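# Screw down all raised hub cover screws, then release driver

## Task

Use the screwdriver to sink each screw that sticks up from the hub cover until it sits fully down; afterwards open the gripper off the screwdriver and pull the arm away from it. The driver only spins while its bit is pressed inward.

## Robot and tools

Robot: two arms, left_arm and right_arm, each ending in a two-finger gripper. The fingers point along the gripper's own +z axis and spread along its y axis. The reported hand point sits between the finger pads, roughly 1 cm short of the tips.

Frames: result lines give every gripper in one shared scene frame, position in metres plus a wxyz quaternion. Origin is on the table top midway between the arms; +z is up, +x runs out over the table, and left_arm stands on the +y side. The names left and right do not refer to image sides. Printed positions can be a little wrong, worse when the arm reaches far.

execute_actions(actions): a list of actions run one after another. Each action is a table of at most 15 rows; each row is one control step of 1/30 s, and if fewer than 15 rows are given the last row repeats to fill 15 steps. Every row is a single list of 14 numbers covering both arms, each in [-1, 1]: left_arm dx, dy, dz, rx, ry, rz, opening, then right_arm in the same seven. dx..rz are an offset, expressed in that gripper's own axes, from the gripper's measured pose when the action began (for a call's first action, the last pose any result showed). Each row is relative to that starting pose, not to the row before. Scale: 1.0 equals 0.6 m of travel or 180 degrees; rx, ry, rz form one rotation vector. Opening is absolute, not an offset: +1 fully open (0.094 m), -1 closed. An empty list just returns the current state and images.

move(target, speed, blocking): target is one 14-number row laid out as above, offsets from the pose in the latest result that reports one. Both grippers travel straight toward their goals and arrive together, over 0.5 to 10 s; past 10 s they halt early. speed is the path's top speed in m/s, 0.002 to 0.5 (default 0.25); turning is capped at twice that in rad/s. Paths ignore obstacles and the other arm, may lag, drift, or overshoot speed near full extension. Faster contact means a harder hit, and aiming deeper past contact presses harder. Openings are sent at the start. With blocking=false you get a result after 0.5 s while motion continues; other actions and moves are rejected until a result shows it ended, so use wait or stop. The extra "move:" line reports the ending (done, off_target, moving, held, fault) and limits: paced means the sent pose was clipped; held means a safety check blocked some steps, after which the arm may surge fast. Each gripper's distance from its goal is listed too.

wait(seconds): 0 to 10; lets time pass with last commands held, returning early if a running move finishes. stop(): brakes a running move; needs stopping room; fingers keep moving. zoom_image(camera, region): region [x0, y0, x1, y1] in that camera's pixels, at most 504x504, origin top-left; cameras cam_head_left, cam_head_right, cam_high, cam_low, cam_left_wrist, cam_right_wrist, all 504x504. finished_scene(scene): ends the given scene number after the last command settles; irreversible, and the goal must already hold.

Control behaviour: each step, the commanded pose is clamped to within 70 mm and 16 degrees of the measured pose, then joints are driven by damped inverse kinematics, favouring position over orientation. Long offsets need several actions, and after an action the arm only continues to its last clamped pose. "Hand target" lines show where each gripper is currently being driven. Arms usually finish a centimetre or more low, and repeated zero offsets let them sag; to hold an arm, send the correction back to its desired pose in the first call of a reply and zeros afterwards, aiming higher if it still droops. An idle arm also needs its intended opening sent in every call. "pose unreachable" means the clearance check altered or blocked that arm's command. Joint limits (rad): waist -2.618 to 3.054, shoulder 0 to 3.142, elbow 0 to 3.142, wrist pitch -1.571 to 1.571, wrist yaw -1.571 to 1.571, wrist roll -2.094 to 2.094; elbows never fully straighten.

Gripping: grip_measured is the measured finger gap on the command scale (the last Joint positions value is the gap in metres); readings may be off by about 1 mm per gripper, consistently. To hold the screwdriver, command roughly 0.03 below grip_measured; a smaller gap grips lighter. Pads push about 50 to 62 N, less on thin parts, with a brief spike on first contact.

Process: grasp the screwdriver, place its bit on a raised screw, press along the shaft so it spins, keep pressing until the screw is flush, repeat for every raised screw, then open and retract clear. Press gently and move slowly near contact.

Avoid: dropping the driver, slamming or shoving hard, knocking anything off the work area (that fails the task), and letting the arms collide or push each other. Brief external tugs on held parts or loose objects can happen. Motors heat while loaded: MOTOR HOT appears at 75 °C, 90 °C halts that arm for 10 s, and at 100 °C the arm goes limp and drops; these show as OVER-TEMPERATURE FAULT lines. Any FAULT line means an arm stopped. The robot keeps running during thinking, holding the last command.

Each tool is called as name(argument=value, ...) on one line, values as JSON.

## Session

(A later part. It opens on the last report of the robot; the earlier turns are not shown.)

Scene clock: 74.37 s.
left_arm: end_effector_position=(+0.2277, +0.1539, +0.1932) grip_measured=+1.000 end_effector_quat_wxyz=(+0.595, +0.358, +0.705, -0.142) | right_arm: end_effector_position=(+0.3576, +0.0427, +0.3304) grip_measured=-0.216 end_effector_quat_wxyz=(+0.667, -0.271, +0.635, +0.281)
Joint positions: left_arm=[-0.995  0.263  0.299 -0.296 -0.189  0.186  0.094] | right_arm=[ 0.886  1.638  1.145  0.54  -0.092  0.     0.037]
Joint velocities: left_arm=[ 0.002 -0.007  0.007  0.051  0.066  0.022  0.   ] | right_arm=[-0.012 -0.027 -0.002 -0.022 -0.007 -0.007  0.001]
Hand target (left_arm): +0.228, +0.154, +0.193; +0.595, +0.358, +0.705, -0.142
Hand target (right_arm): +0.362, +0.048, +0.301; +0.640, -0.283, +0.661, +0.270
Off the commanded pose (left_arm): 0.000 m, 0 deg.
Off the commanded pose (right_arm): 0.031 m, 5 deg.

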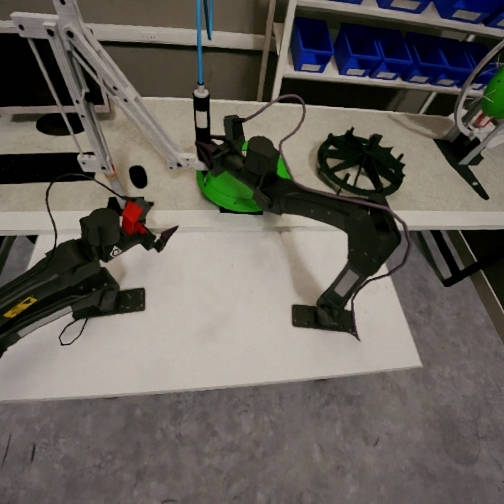

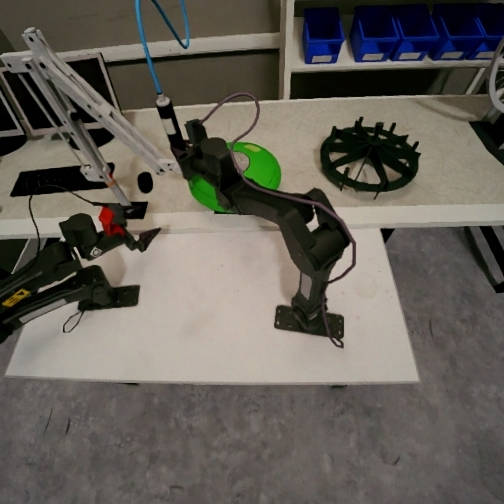

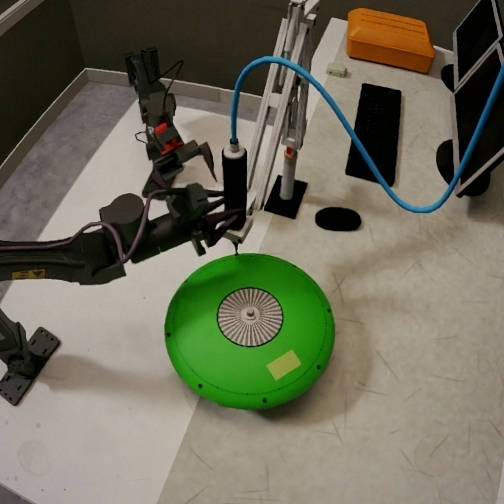

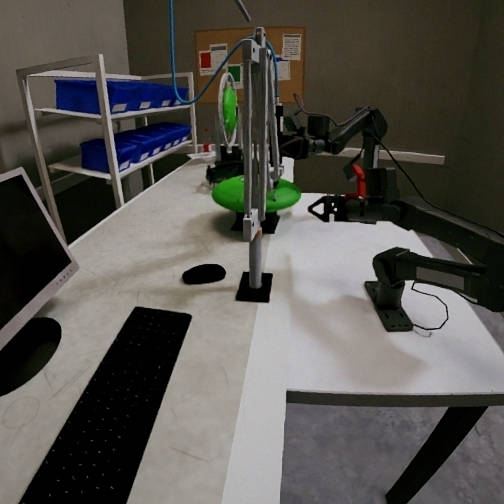

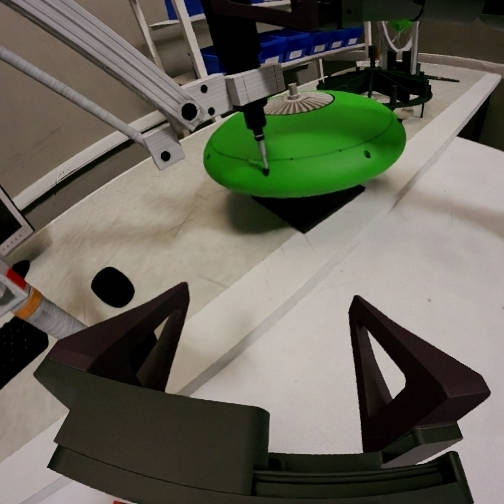

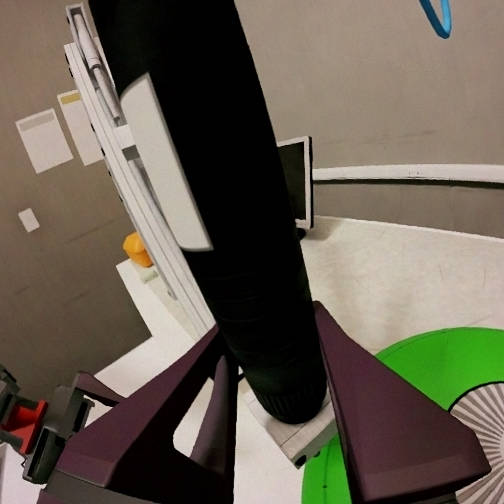

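execute_actions(actions=[[[0,0,0,0,0,0,1,0.072,0,0.018,0,0.036,0,-0.26]],[[0,0,0,0,0,0,1,0.09,0,0.018,0,0.044,0,-0.26]]])

zoom_image(camera="cam_left_wrist", region=[245,145,285,185])

zoom_image(camera="cam_high", region=[222,235,252,265])

Scene clock: 78.83 s.
left_arm: end_effector_position=(+0.2277, +0.1539, +0.1932) grip_measured=+1.000 end_effector_quat_wxyz=(+0.595, +0.358, +0.705, -0.142) | right_arm: end_effector_position=(+0.3588, +0.0440, +0.3280) grip_measured=-0.216 end_effector_quat_wxyz=(+0.666, -0.271, +0.635, +0.281)
Joint positions: left_arm=[-0.995  0.263  0.299 -0.296 -0.189  0.186  0.094] | right_arm=[ 0.886  1.647  1.145  0.549 -0.093  0.     0.037]
Joint velocities: left_arm=[ 0.002 -0.007 -0.017  0.022  0.007 -0.007  0.   ] | right_arm=[-0.007  0.007  0.022 -0.007  0.007  0.037 -0.   ]
Hand target (left_arm): +0.228, +0.154, +0.193; +0.595, +0.358, +0.705, -0.142
Hand target (right_arm): +0.365, +0.051, +0.275; +0.621, -0.291, +0.679, +0.263
Off the commanded pose (left_arm): 0.000 m, 0 deg.
Off the commanded pose (right_arm): 0.055 m, 8 deg.

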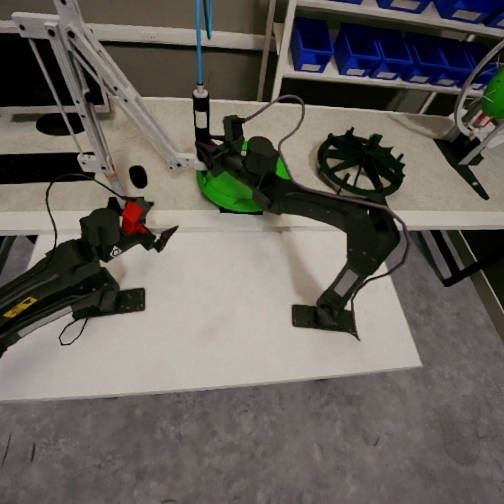

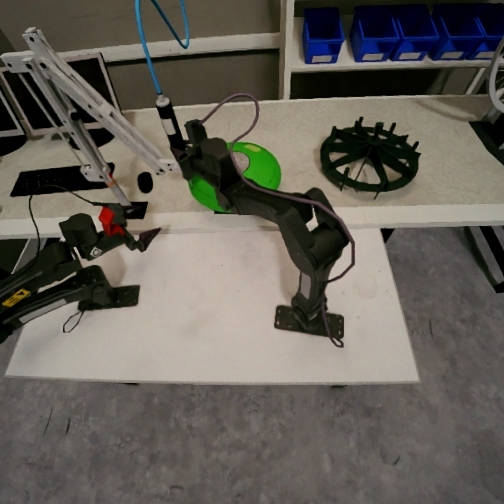

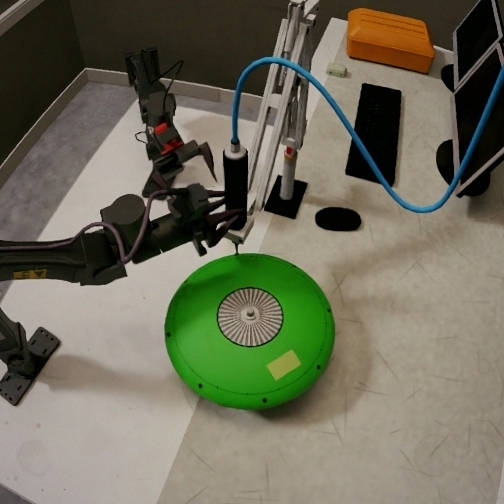

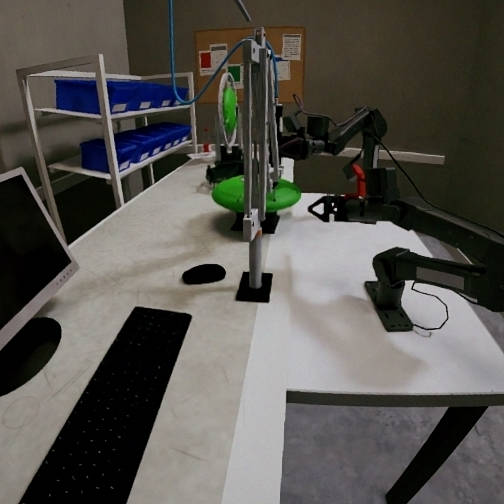

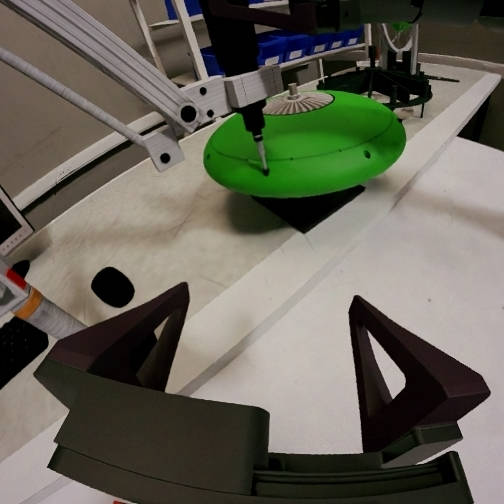

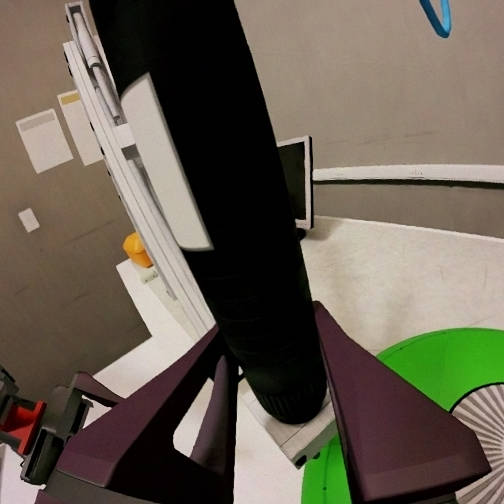

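Region (245, 145, 285, 185) of cam_left_wrist's 504x504 image, scaled by 12.600, with more detail than that image has.

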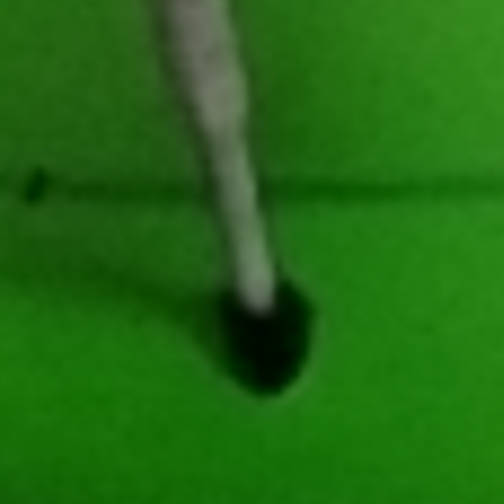

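Region (222, 235, 252, 265) of cam_high's 504x504 image, scaled by 16.800, with more detail than that image has.

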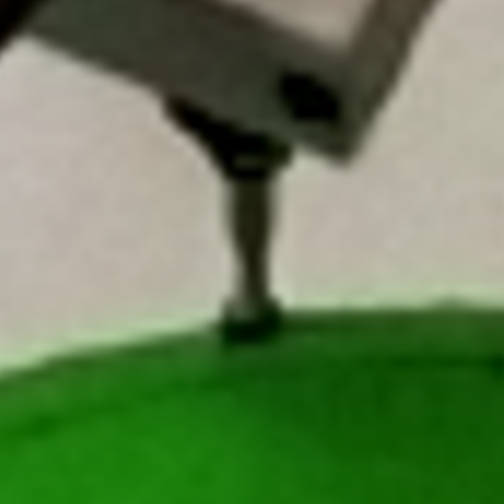

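execute_actions(actions=[[[0,0,0,0,0,0,1,0.116,-0.005,0.008,0,0.06,0,-0.26]],[[0,0,0,0,0,0,1,0.115,-0.011,0.008,0,0.06,0,-0.26]]])

zoom_image(camera="cam_left_wrist", region=[245,145,285,185])

zoom_image(camera="cam_head_left", region=[190,165,220,195])

Scene clock: 85.00 s.
left_arm: end_effector_position=(+0.2277, +0.1539, +0.1932) grip_measured=+1.000 end_effector_quat_wxyz=(+0.595, +0.358, +0.705, -0.142) | right_arm: end_effector_position=(+0.3591, +0.0435, +0.3278) grip_measured=-0.216 end_effector_quat_wxyz=(+0.665, -0.274, +0.634, +0.283)
Joint positions: left_arm=[-0.995  0.263  0.299 -0.296 -0.189  0.186  0.094] | right_arm=[ 0.881  1.647  1.145  0.547 -0.103 -0.     0.037]
Joint velocities: left_arm=[-0.002 -0.007  0.002  0.051 -0.037 -0.007  0.   ] | right_arm=[ 0.007 -0.002 -0.007 -0.051 -0.051  0.007 -0.   ]
Hand target (left_arm): +0.228, +0.154, +0.193; +0.595, +0.358, +0.705, -0.142
Hand target (right_arm): +0.365, +0.042, +0.261; +0.604, -0.297, +0.694, +0.256
Off the commanded pose (left_arm): 0.000 m, 0 deg.
Off the commanded pose (right_arm): 0.069 m, 11 deg.

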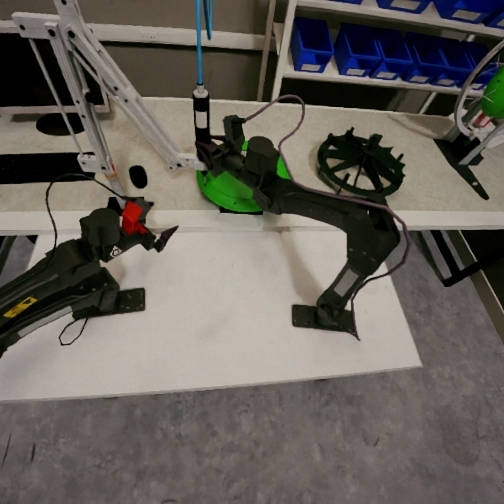

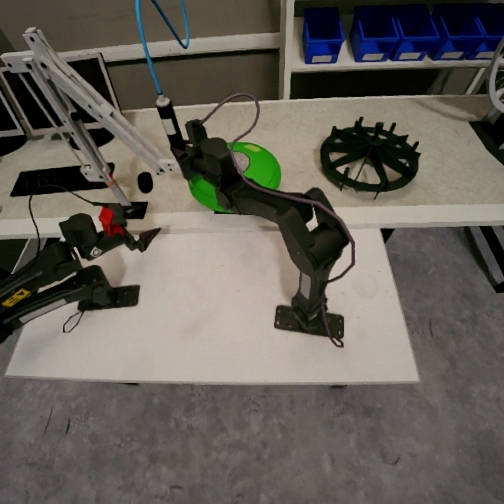

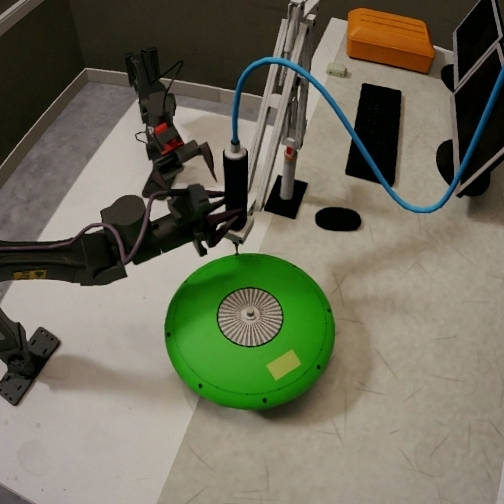

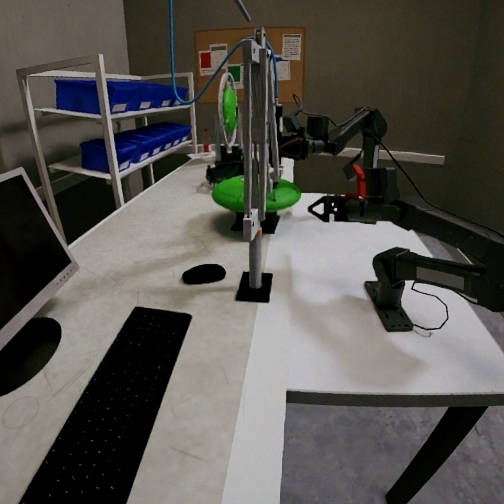

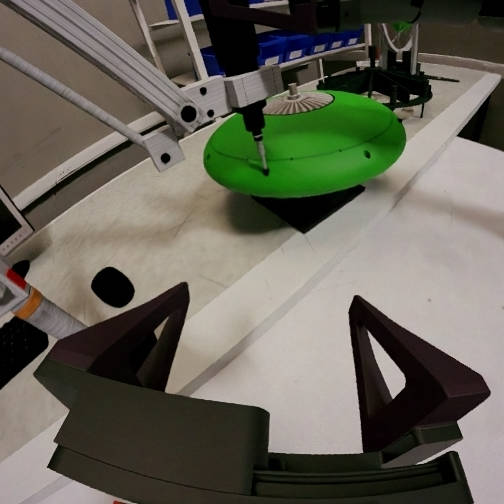

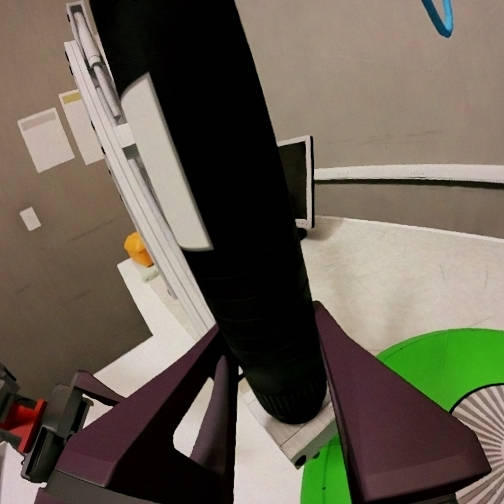

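Region (245, 145, 285, 185) of cam_left_wrist's 504x504 image, scaled by 12.600, with more detail than that image has.

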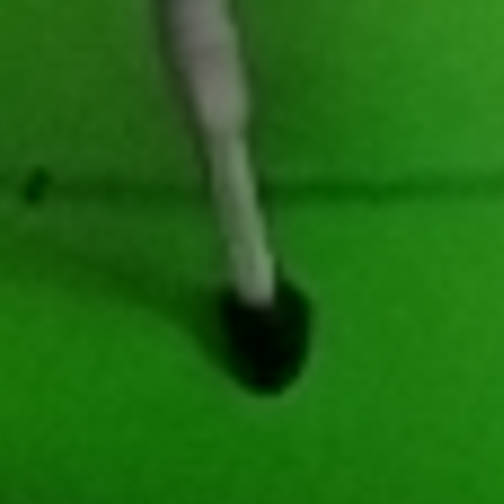

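Region (190, 165, 220, 195) of cam_head_left's 504x504 image, scaled by 16.800, with more detail than that image has.

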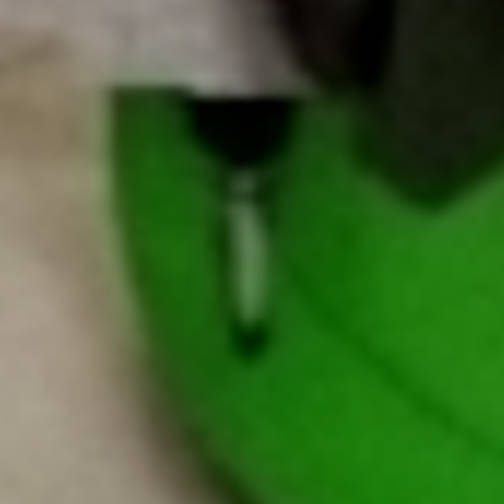

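execute_actions(actions=[[[0,0,0,0,0,0,1,0.08,-0.004,0.003,0,0.036,0,-0.26]],[[0,0,0,0,0,0,1,0.08,-0.004,-0.003,0,0.036,0,-0.26]]])

zoom_image(camera="cam_left_wrist", region=[245,145,285,185])

zoom_image(camera="cam_high", region=[222,235,252,265])

Scene clock: 91.13 s.
left_arm: end_effector_position=(+0.2277, +0.1539, +0.1932) grip_measured=+1.000 end_effector_quat_wxyz=(+0.595, +0.358, +0.705, -0.142) | right_arm: end_effector_position=(+0.3580, +0.0425, +0.3254) grip_measured=-0.216 end_effector_quat_wxyz=(+0.668, -0.272, +0.631, +0.284)
Joint positions: left_arm=[-0.995  0.263  0.299 -0.296 -0.189  0.186  0.094] | right_arm=[ 0.881  1.647  1.125  0.577 -0.103  0.     0.037]
Joint velocities: left_arm=[-0.002  0.017 -0.012 -0.066 -0.007 -0.007  0.   ] | right_arm=[ 0.012  0.017 -0.012  0.022 -0.007  0.051 -0.   ]
Hand target (left_arm): +0.228, +0.154, +0.193; +0.595, +0.358, +0.705, -0.142
Hand target (right_arm): +0.360, +0.041, +0.280; +0.630, -0.289, +0.669, +0.268
Off the commanded pose (left_arm): 0.000 m, 0 deg.
Off the commanded pose (right_arm): 0.046 m, 7 deg.

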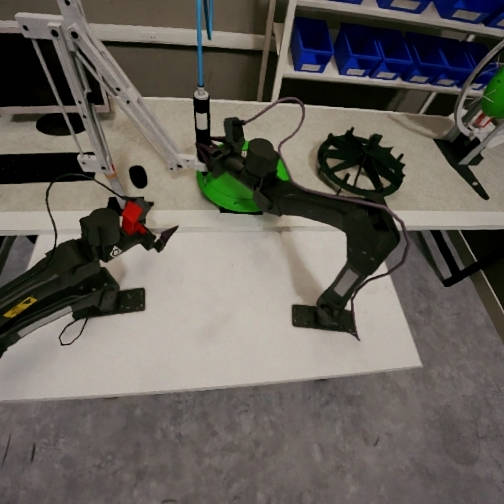

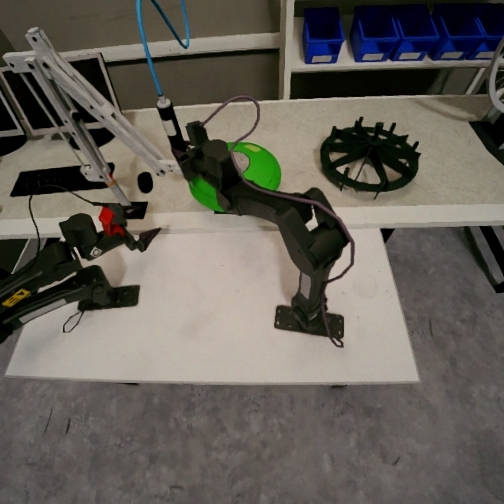

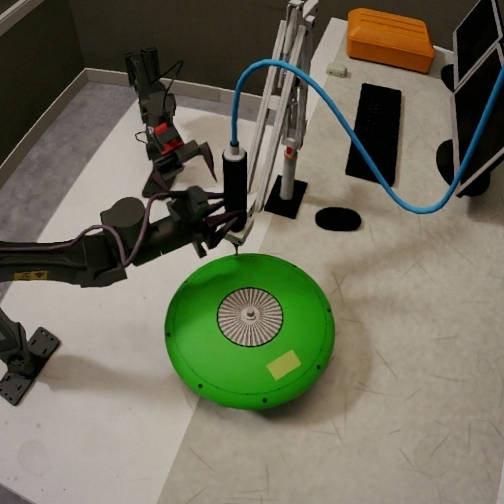

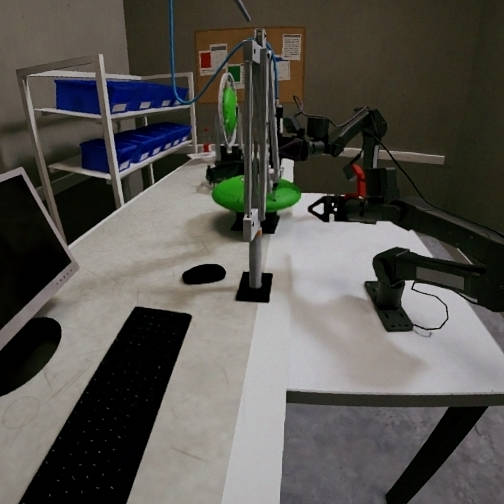

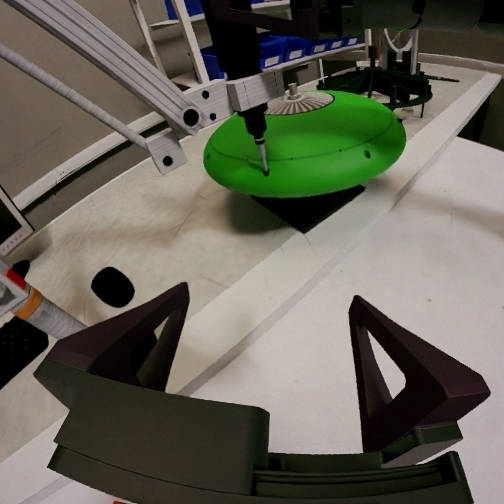

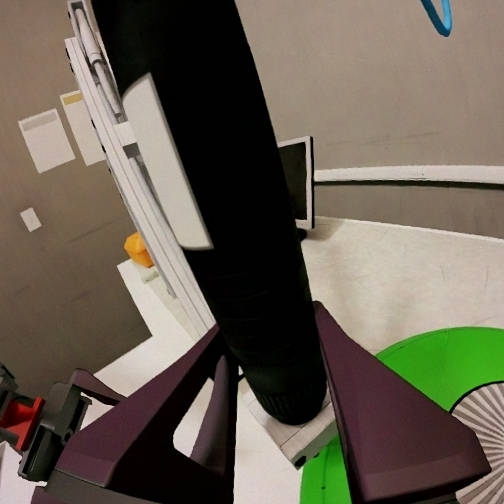

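Region (245, 145, 285, 185) of cam_left_wrist's 504x504 image, scaled by 12.600, with more detail than that image has.

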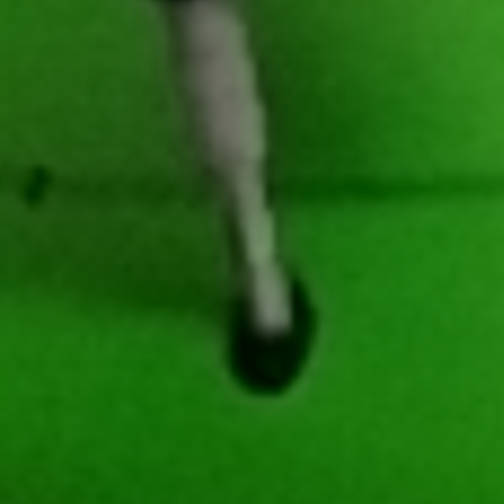

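Region (222, 235, 252, 265) of cam_high's 504x504 image, scaled by 16.800, with more detail than that image has.

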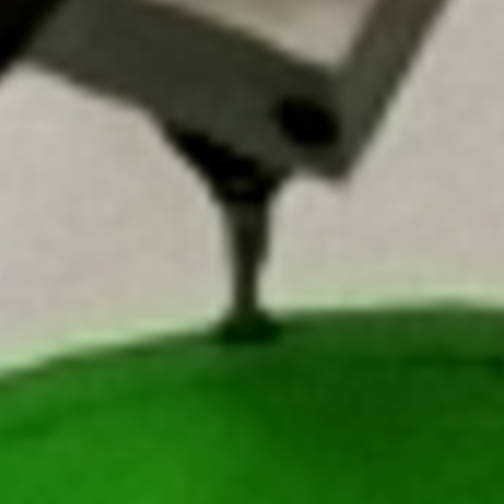

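Engaged.

execute_actions(actions=[[[0,0,0,0,0,0,1,0.1,0,0.01,0,0.052,0,-0.26]],[[0,0,0,0,0,0,1,0.115,0,0.011,0,0.058,0,-0.26]],[[0,0,0,0,0,0,1,0.115,0,0.011,0,0.058,0,-0.26]]])

execute_actions(actions=[[[0,0,0,0,0,0,1,0.115,0,0.011,0,0.058,0,-0.26]]])

zoom_image(camera="cam_left_wrist", region=[230,120,300,190])

Scene clock: 96.77 s.
left_arm: end_effector_position=(+0.2277, +0.1539, +0.1932) grip_measured=+1.000 end_effector_quat_wxyz=(+0.595, +0.358, +0.705, -0.142) | right_arm: end_effector_position=(+0.3591, +0.0434, +0.3221) grip_measured=-0.216 end_effector_quat_wxyz=(+0.666, -0.273, +0.633, +0.283)
Joint positions: left_arm=[-0.995  0.263  0.299 -0.296 -0.189  0.186  0.094] | right_arm=[ 0.881  1.653  1.125  0.577 -0.103  0.     0.037]
Joint velocities: left_arm=[-0.007  0.002 -0.007 -0.007  0.095  0.022  0.   ] | right_arm=[-0.012 -0.027  0.007 -0.051  0.022  0.066 -0.003]
Hand target (left_arm): +0.228, +0.154, +0.193; +0.595, +0.358, +0.705, -0.142
Hand target (right_arm): +0.362, +0.047, +0.255; +0.607, -0.299, +0.690, +0.258
Off the commanded pose (left_arm): 0.000 m, 0 deg.
Off the commanded pose (right_arm): 0.069 m, 10 deg.

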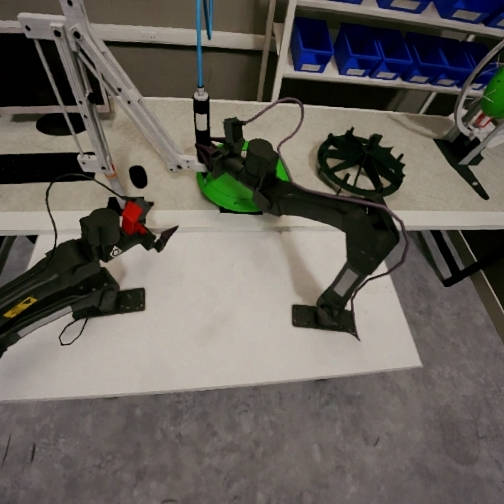

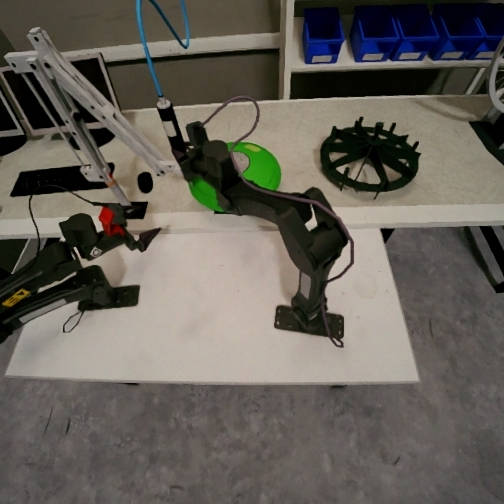

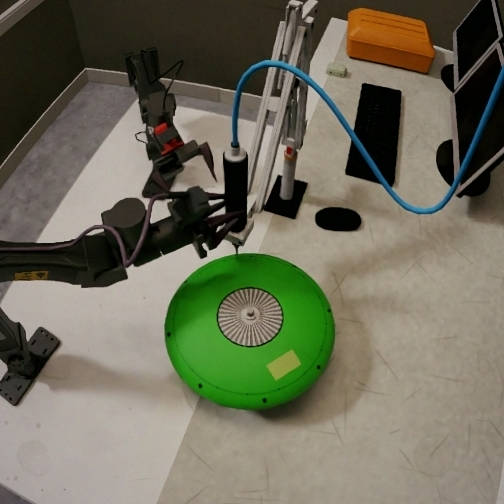

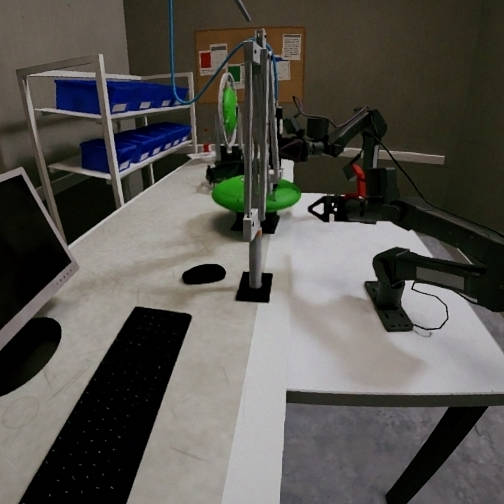

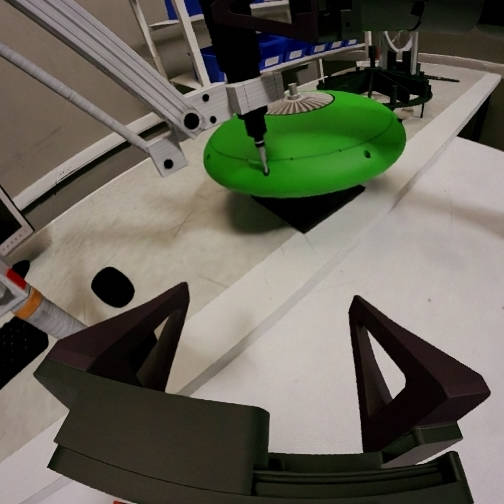

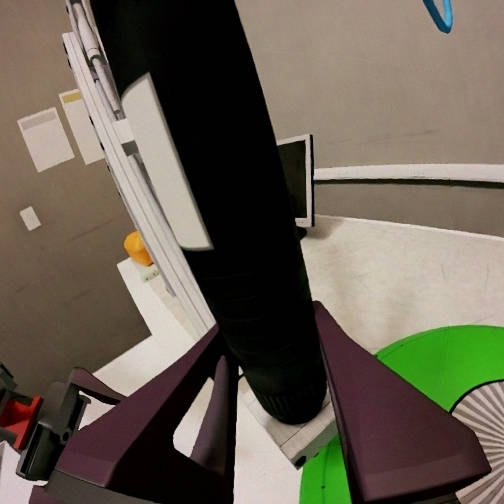

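Scene clock: 97.27 s.
left_arm: end_effector_position=(+0.2277, +0.1539, +0.1932) grip_measured=+1.000 end_effector_quat_wxyz=(+0.595, +0.358, +0.705, -0.142) | right_arm: end_effector_position=(+0.3591, +0.0434, +0.3221) grip_measured=-0.216 end_effector_quat_wxyz=(+0.666, -0.273, +0.633, +0.283)
Joint positions: left_arm=[-0.995  0.263  0.299 -0.296 -0.189  0.186  0.094] | right_arm=[ 0.881  1.653  1.125  0.577 -0.103  0.     0.037]
Joint velocities: left_arm=[ 0.002 -0.012  0.002  0.022  0.007  0.066  0.   ] | right_arm=[ 0.002  0.002  0.007 -0.022 -0.037 -0.125  0.   ]
Hand target (left_arm): +0.228, +0.154, +0.193; +0.595, +0.358, +0.705, -0.142
Hand target (right_arm): +0.362, +0.047, +0.255; +0.607, -0.299, +0.690, +0.258
Off the commanded pose (left_arm): 0.000 m, 0 deg.
Off the commanded pose (right_arm): 0.069 m, 10 deg.

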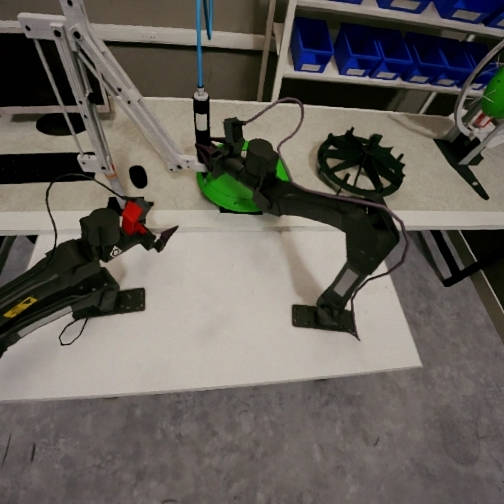

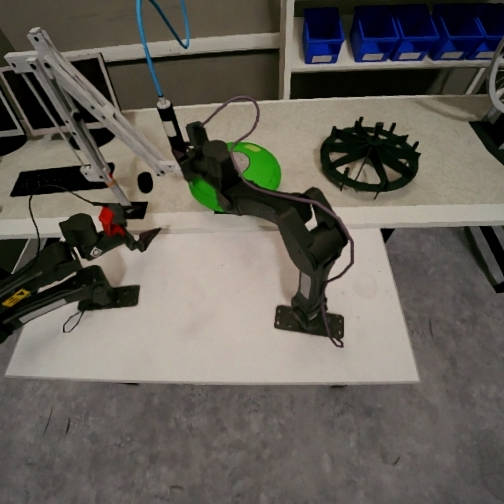

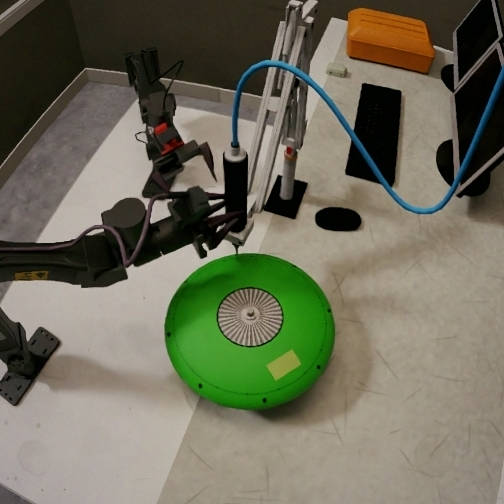

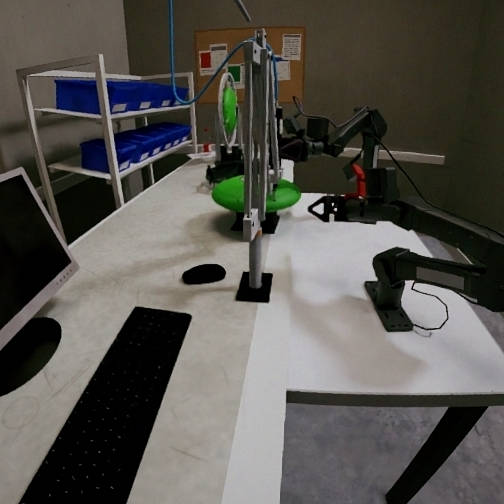

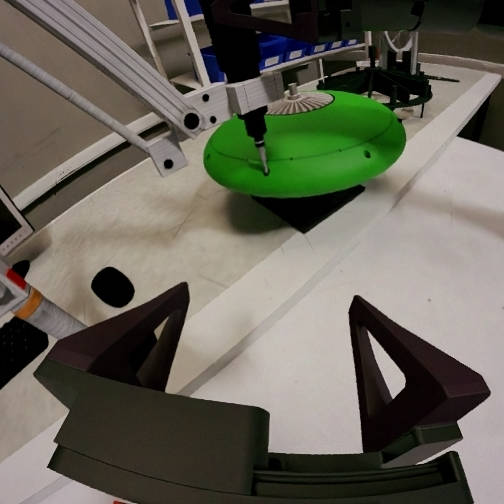

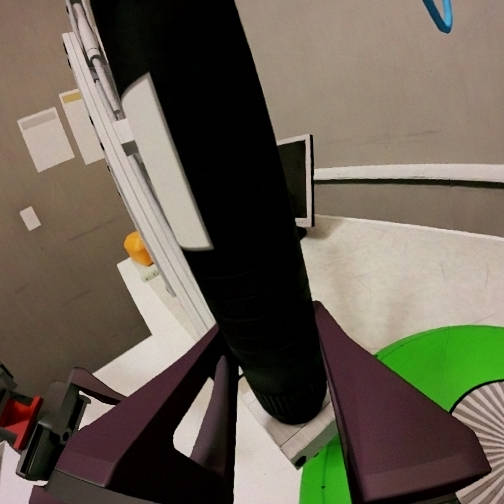

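Region (230, 120, 300, 190) of cam_left_wrist's 504x504 image, scaled by 7.200, with more detail than that image has.

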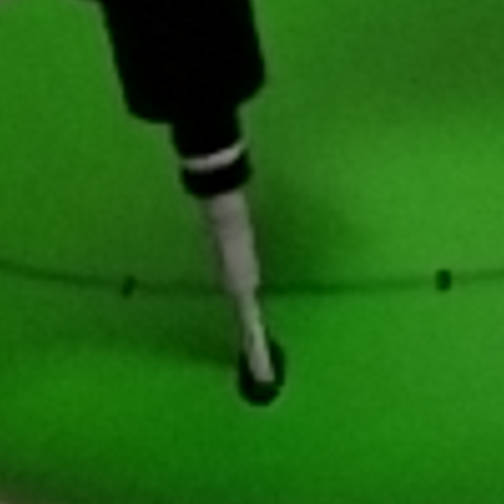

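Stalled on elbow stiction; shift load to the elbow.

execute_actions(actions=[[[0,0,0,0,0,0,1,0.116,0,0.004,0,0.045,0,-0.26]],[[0,0,0,0,0,0,1,0.116,0,0.004,0,0.04,0,-0.26]],[[0,0,0,0,0,0,1,0.115,0,0.012,0,0.045,0,-0.26]],[[0,0,0,0,0,0,1,0.116,0,0.004,0,0.04,0,-0.26]]])

zoom_image(camera="cam_left_wrist", region=[230,120,300,190])

Scene clock: 102.10 s.
left_arm: end_effector_position=(+0.2277, +0.1539, +0.1932) grip_measured=+1.000 end_effector_quat_wxyz=(+0.595, +0.358, +0.705, -0.142) | right_arm: end_effector_position=(+0.3602, +0.0448, +0.3174) grip_measured=-0.216 end_effector_quat_wxyz=(+0.716, -0.252, +0.576, +0.304)
Joint positions: left_arm=[-0.995  0.263  0.299 -0.296 -0.189  0.186  0.094] | right_arm=[ 0.881  1.744  1.037  0.919 -0.105  0.013  0.037]
Joint velocities: left_arm=[-0.012 -0.012  0.002  0.022 -0.022 -0.022  0.   ] | right_arm=[ 0.012 -0.002  0.002 -0.037 -0.037 -0.081  0.   ]
Hand target (left_arm): +0.228, +0.154, +0.193; +0.595, +0.358, +0.705, -0.142
Hand target (right_arm): +0.365, +0.051, +0.251; +0.662, -0.278, +0.637, +0.281
Off the commanded pose (left_arm): 0.000 m, 0 deg.
Off the commanded pose (right_arm): 0.070 m, 10 deg.

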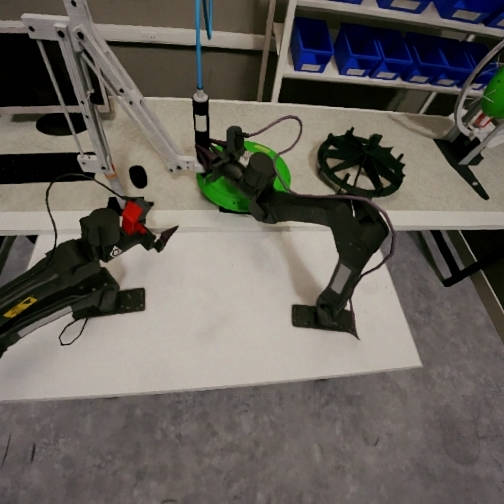

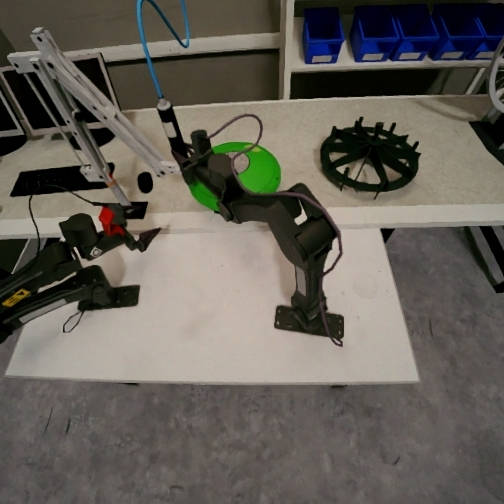

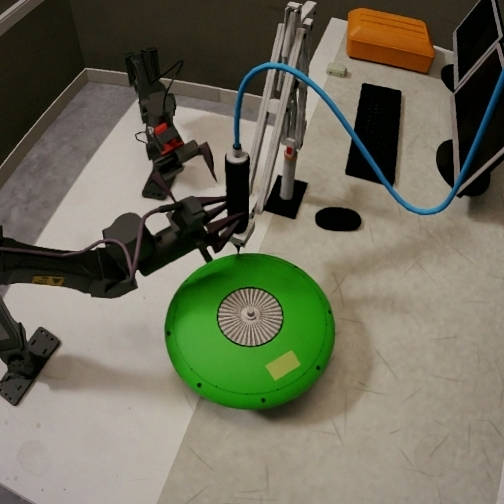

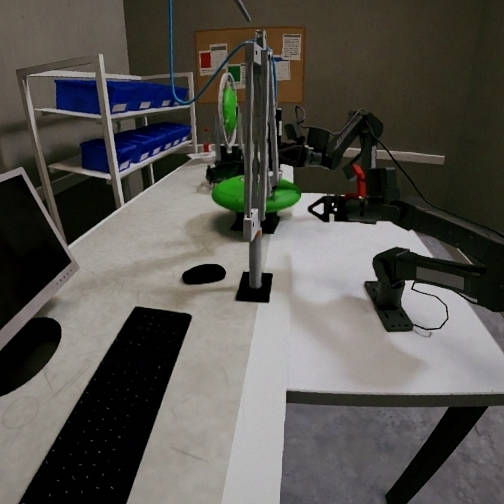

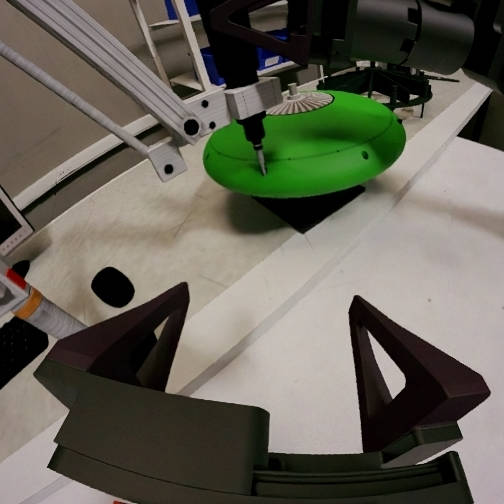

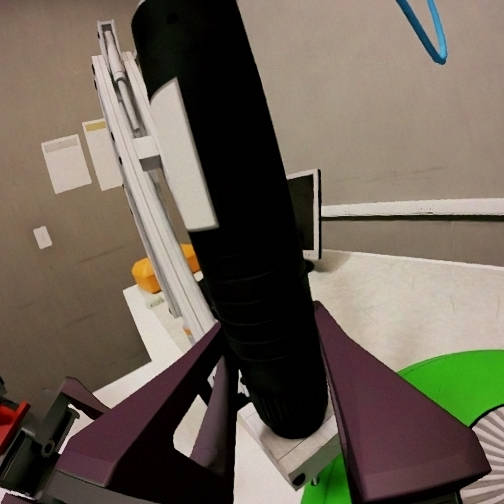

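Region (230, 120, 300, 190) of cam_left_wrist's 504x504 image, scaled by 7.200, with more detail than that image has.

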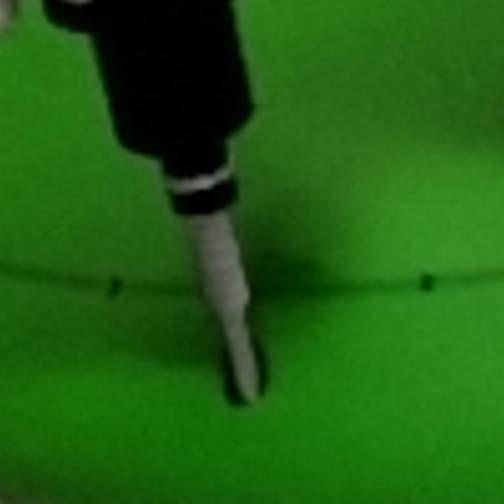

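move(target=[0,0,0,0,0,0,1,-0.12,0,0.025,0,0.07,0,-0.26], speed=0.1)

zoom_image(camera="cam_left_wrist", region=[200,90,410,200])

Scene clock: 107.70 s.
left_arm: end_effector_position=(+0.2277, +0.1539, +0.1932) grip_measured=+1.000 end_effector_quat_wxyz=(+0.595, +0.358, +0.705, -0.142) | right_arm: end_effector_position=(+0.3638, +0.0501, +0.3875) grip_measured=-0.216 end_effector_quat_wxyz=(+0.658, -0.281, +0.639, +0.283)
Joint positions: left_arm=[-0.995  0.263  0.299 -0.296 -0.189  0.186  0.094] | right_arm=[ 0.881  1.644  1.4    0.27  -0.114 -0.004  0.037]
Joint velocities: left_arm=[-0.012 -0.002  0.007 -0.022 -0.022 -0.007  0.   ] | right_arm=[ 0.012 -0.007 -0.017  0.051 -0.037 -0.037 -0.   ]
Hand target (left_arm): +0.228, +0.154, +0.193; +0.595, +0.358, +0.705, -0.142
Hand target (right_arm): +0.361, +0.046, +0.390; +0.649, -0.284, +0.650, +0.275
Off the commanded pose (left_arm): 0.000 m, 0 deg.
Off the commanded pose (right_arm): 0.008 m, 2 deg.
move: done

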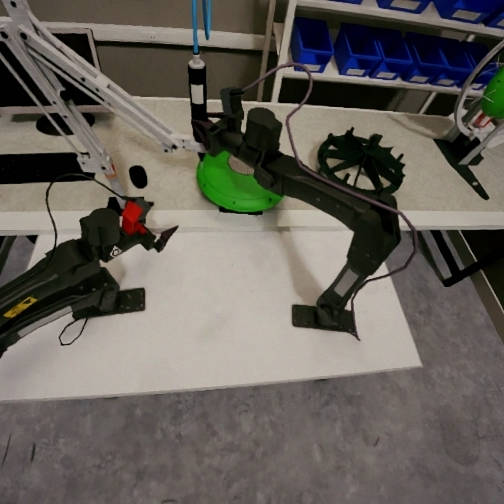

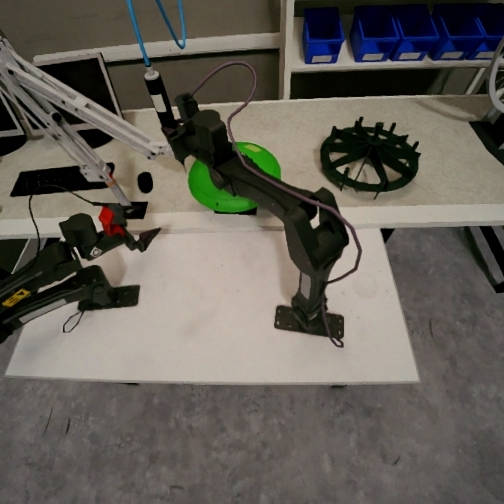

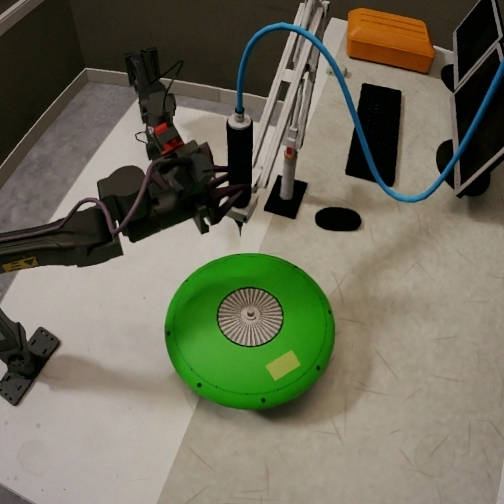

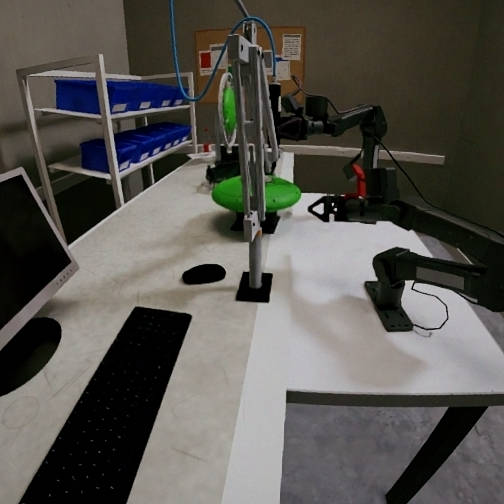

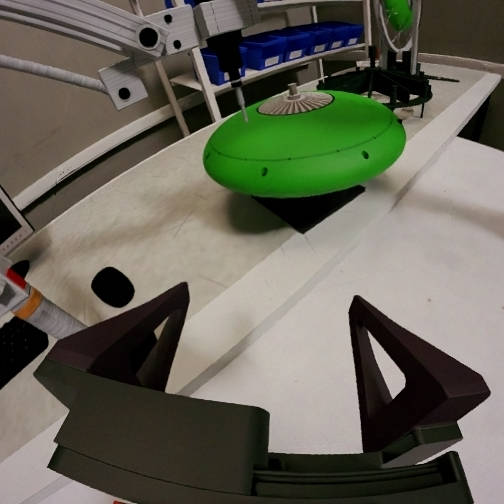

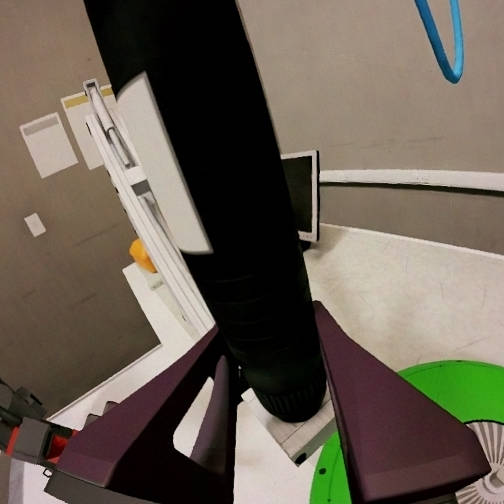

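Region (200, 90, 410, 200) of cam_left_wrist's 504x504 image, scaled by 2.400, with more detail than that image has; it fills the top 264 rows of this view, and the rest is white.

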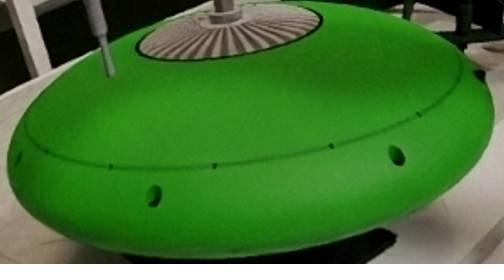

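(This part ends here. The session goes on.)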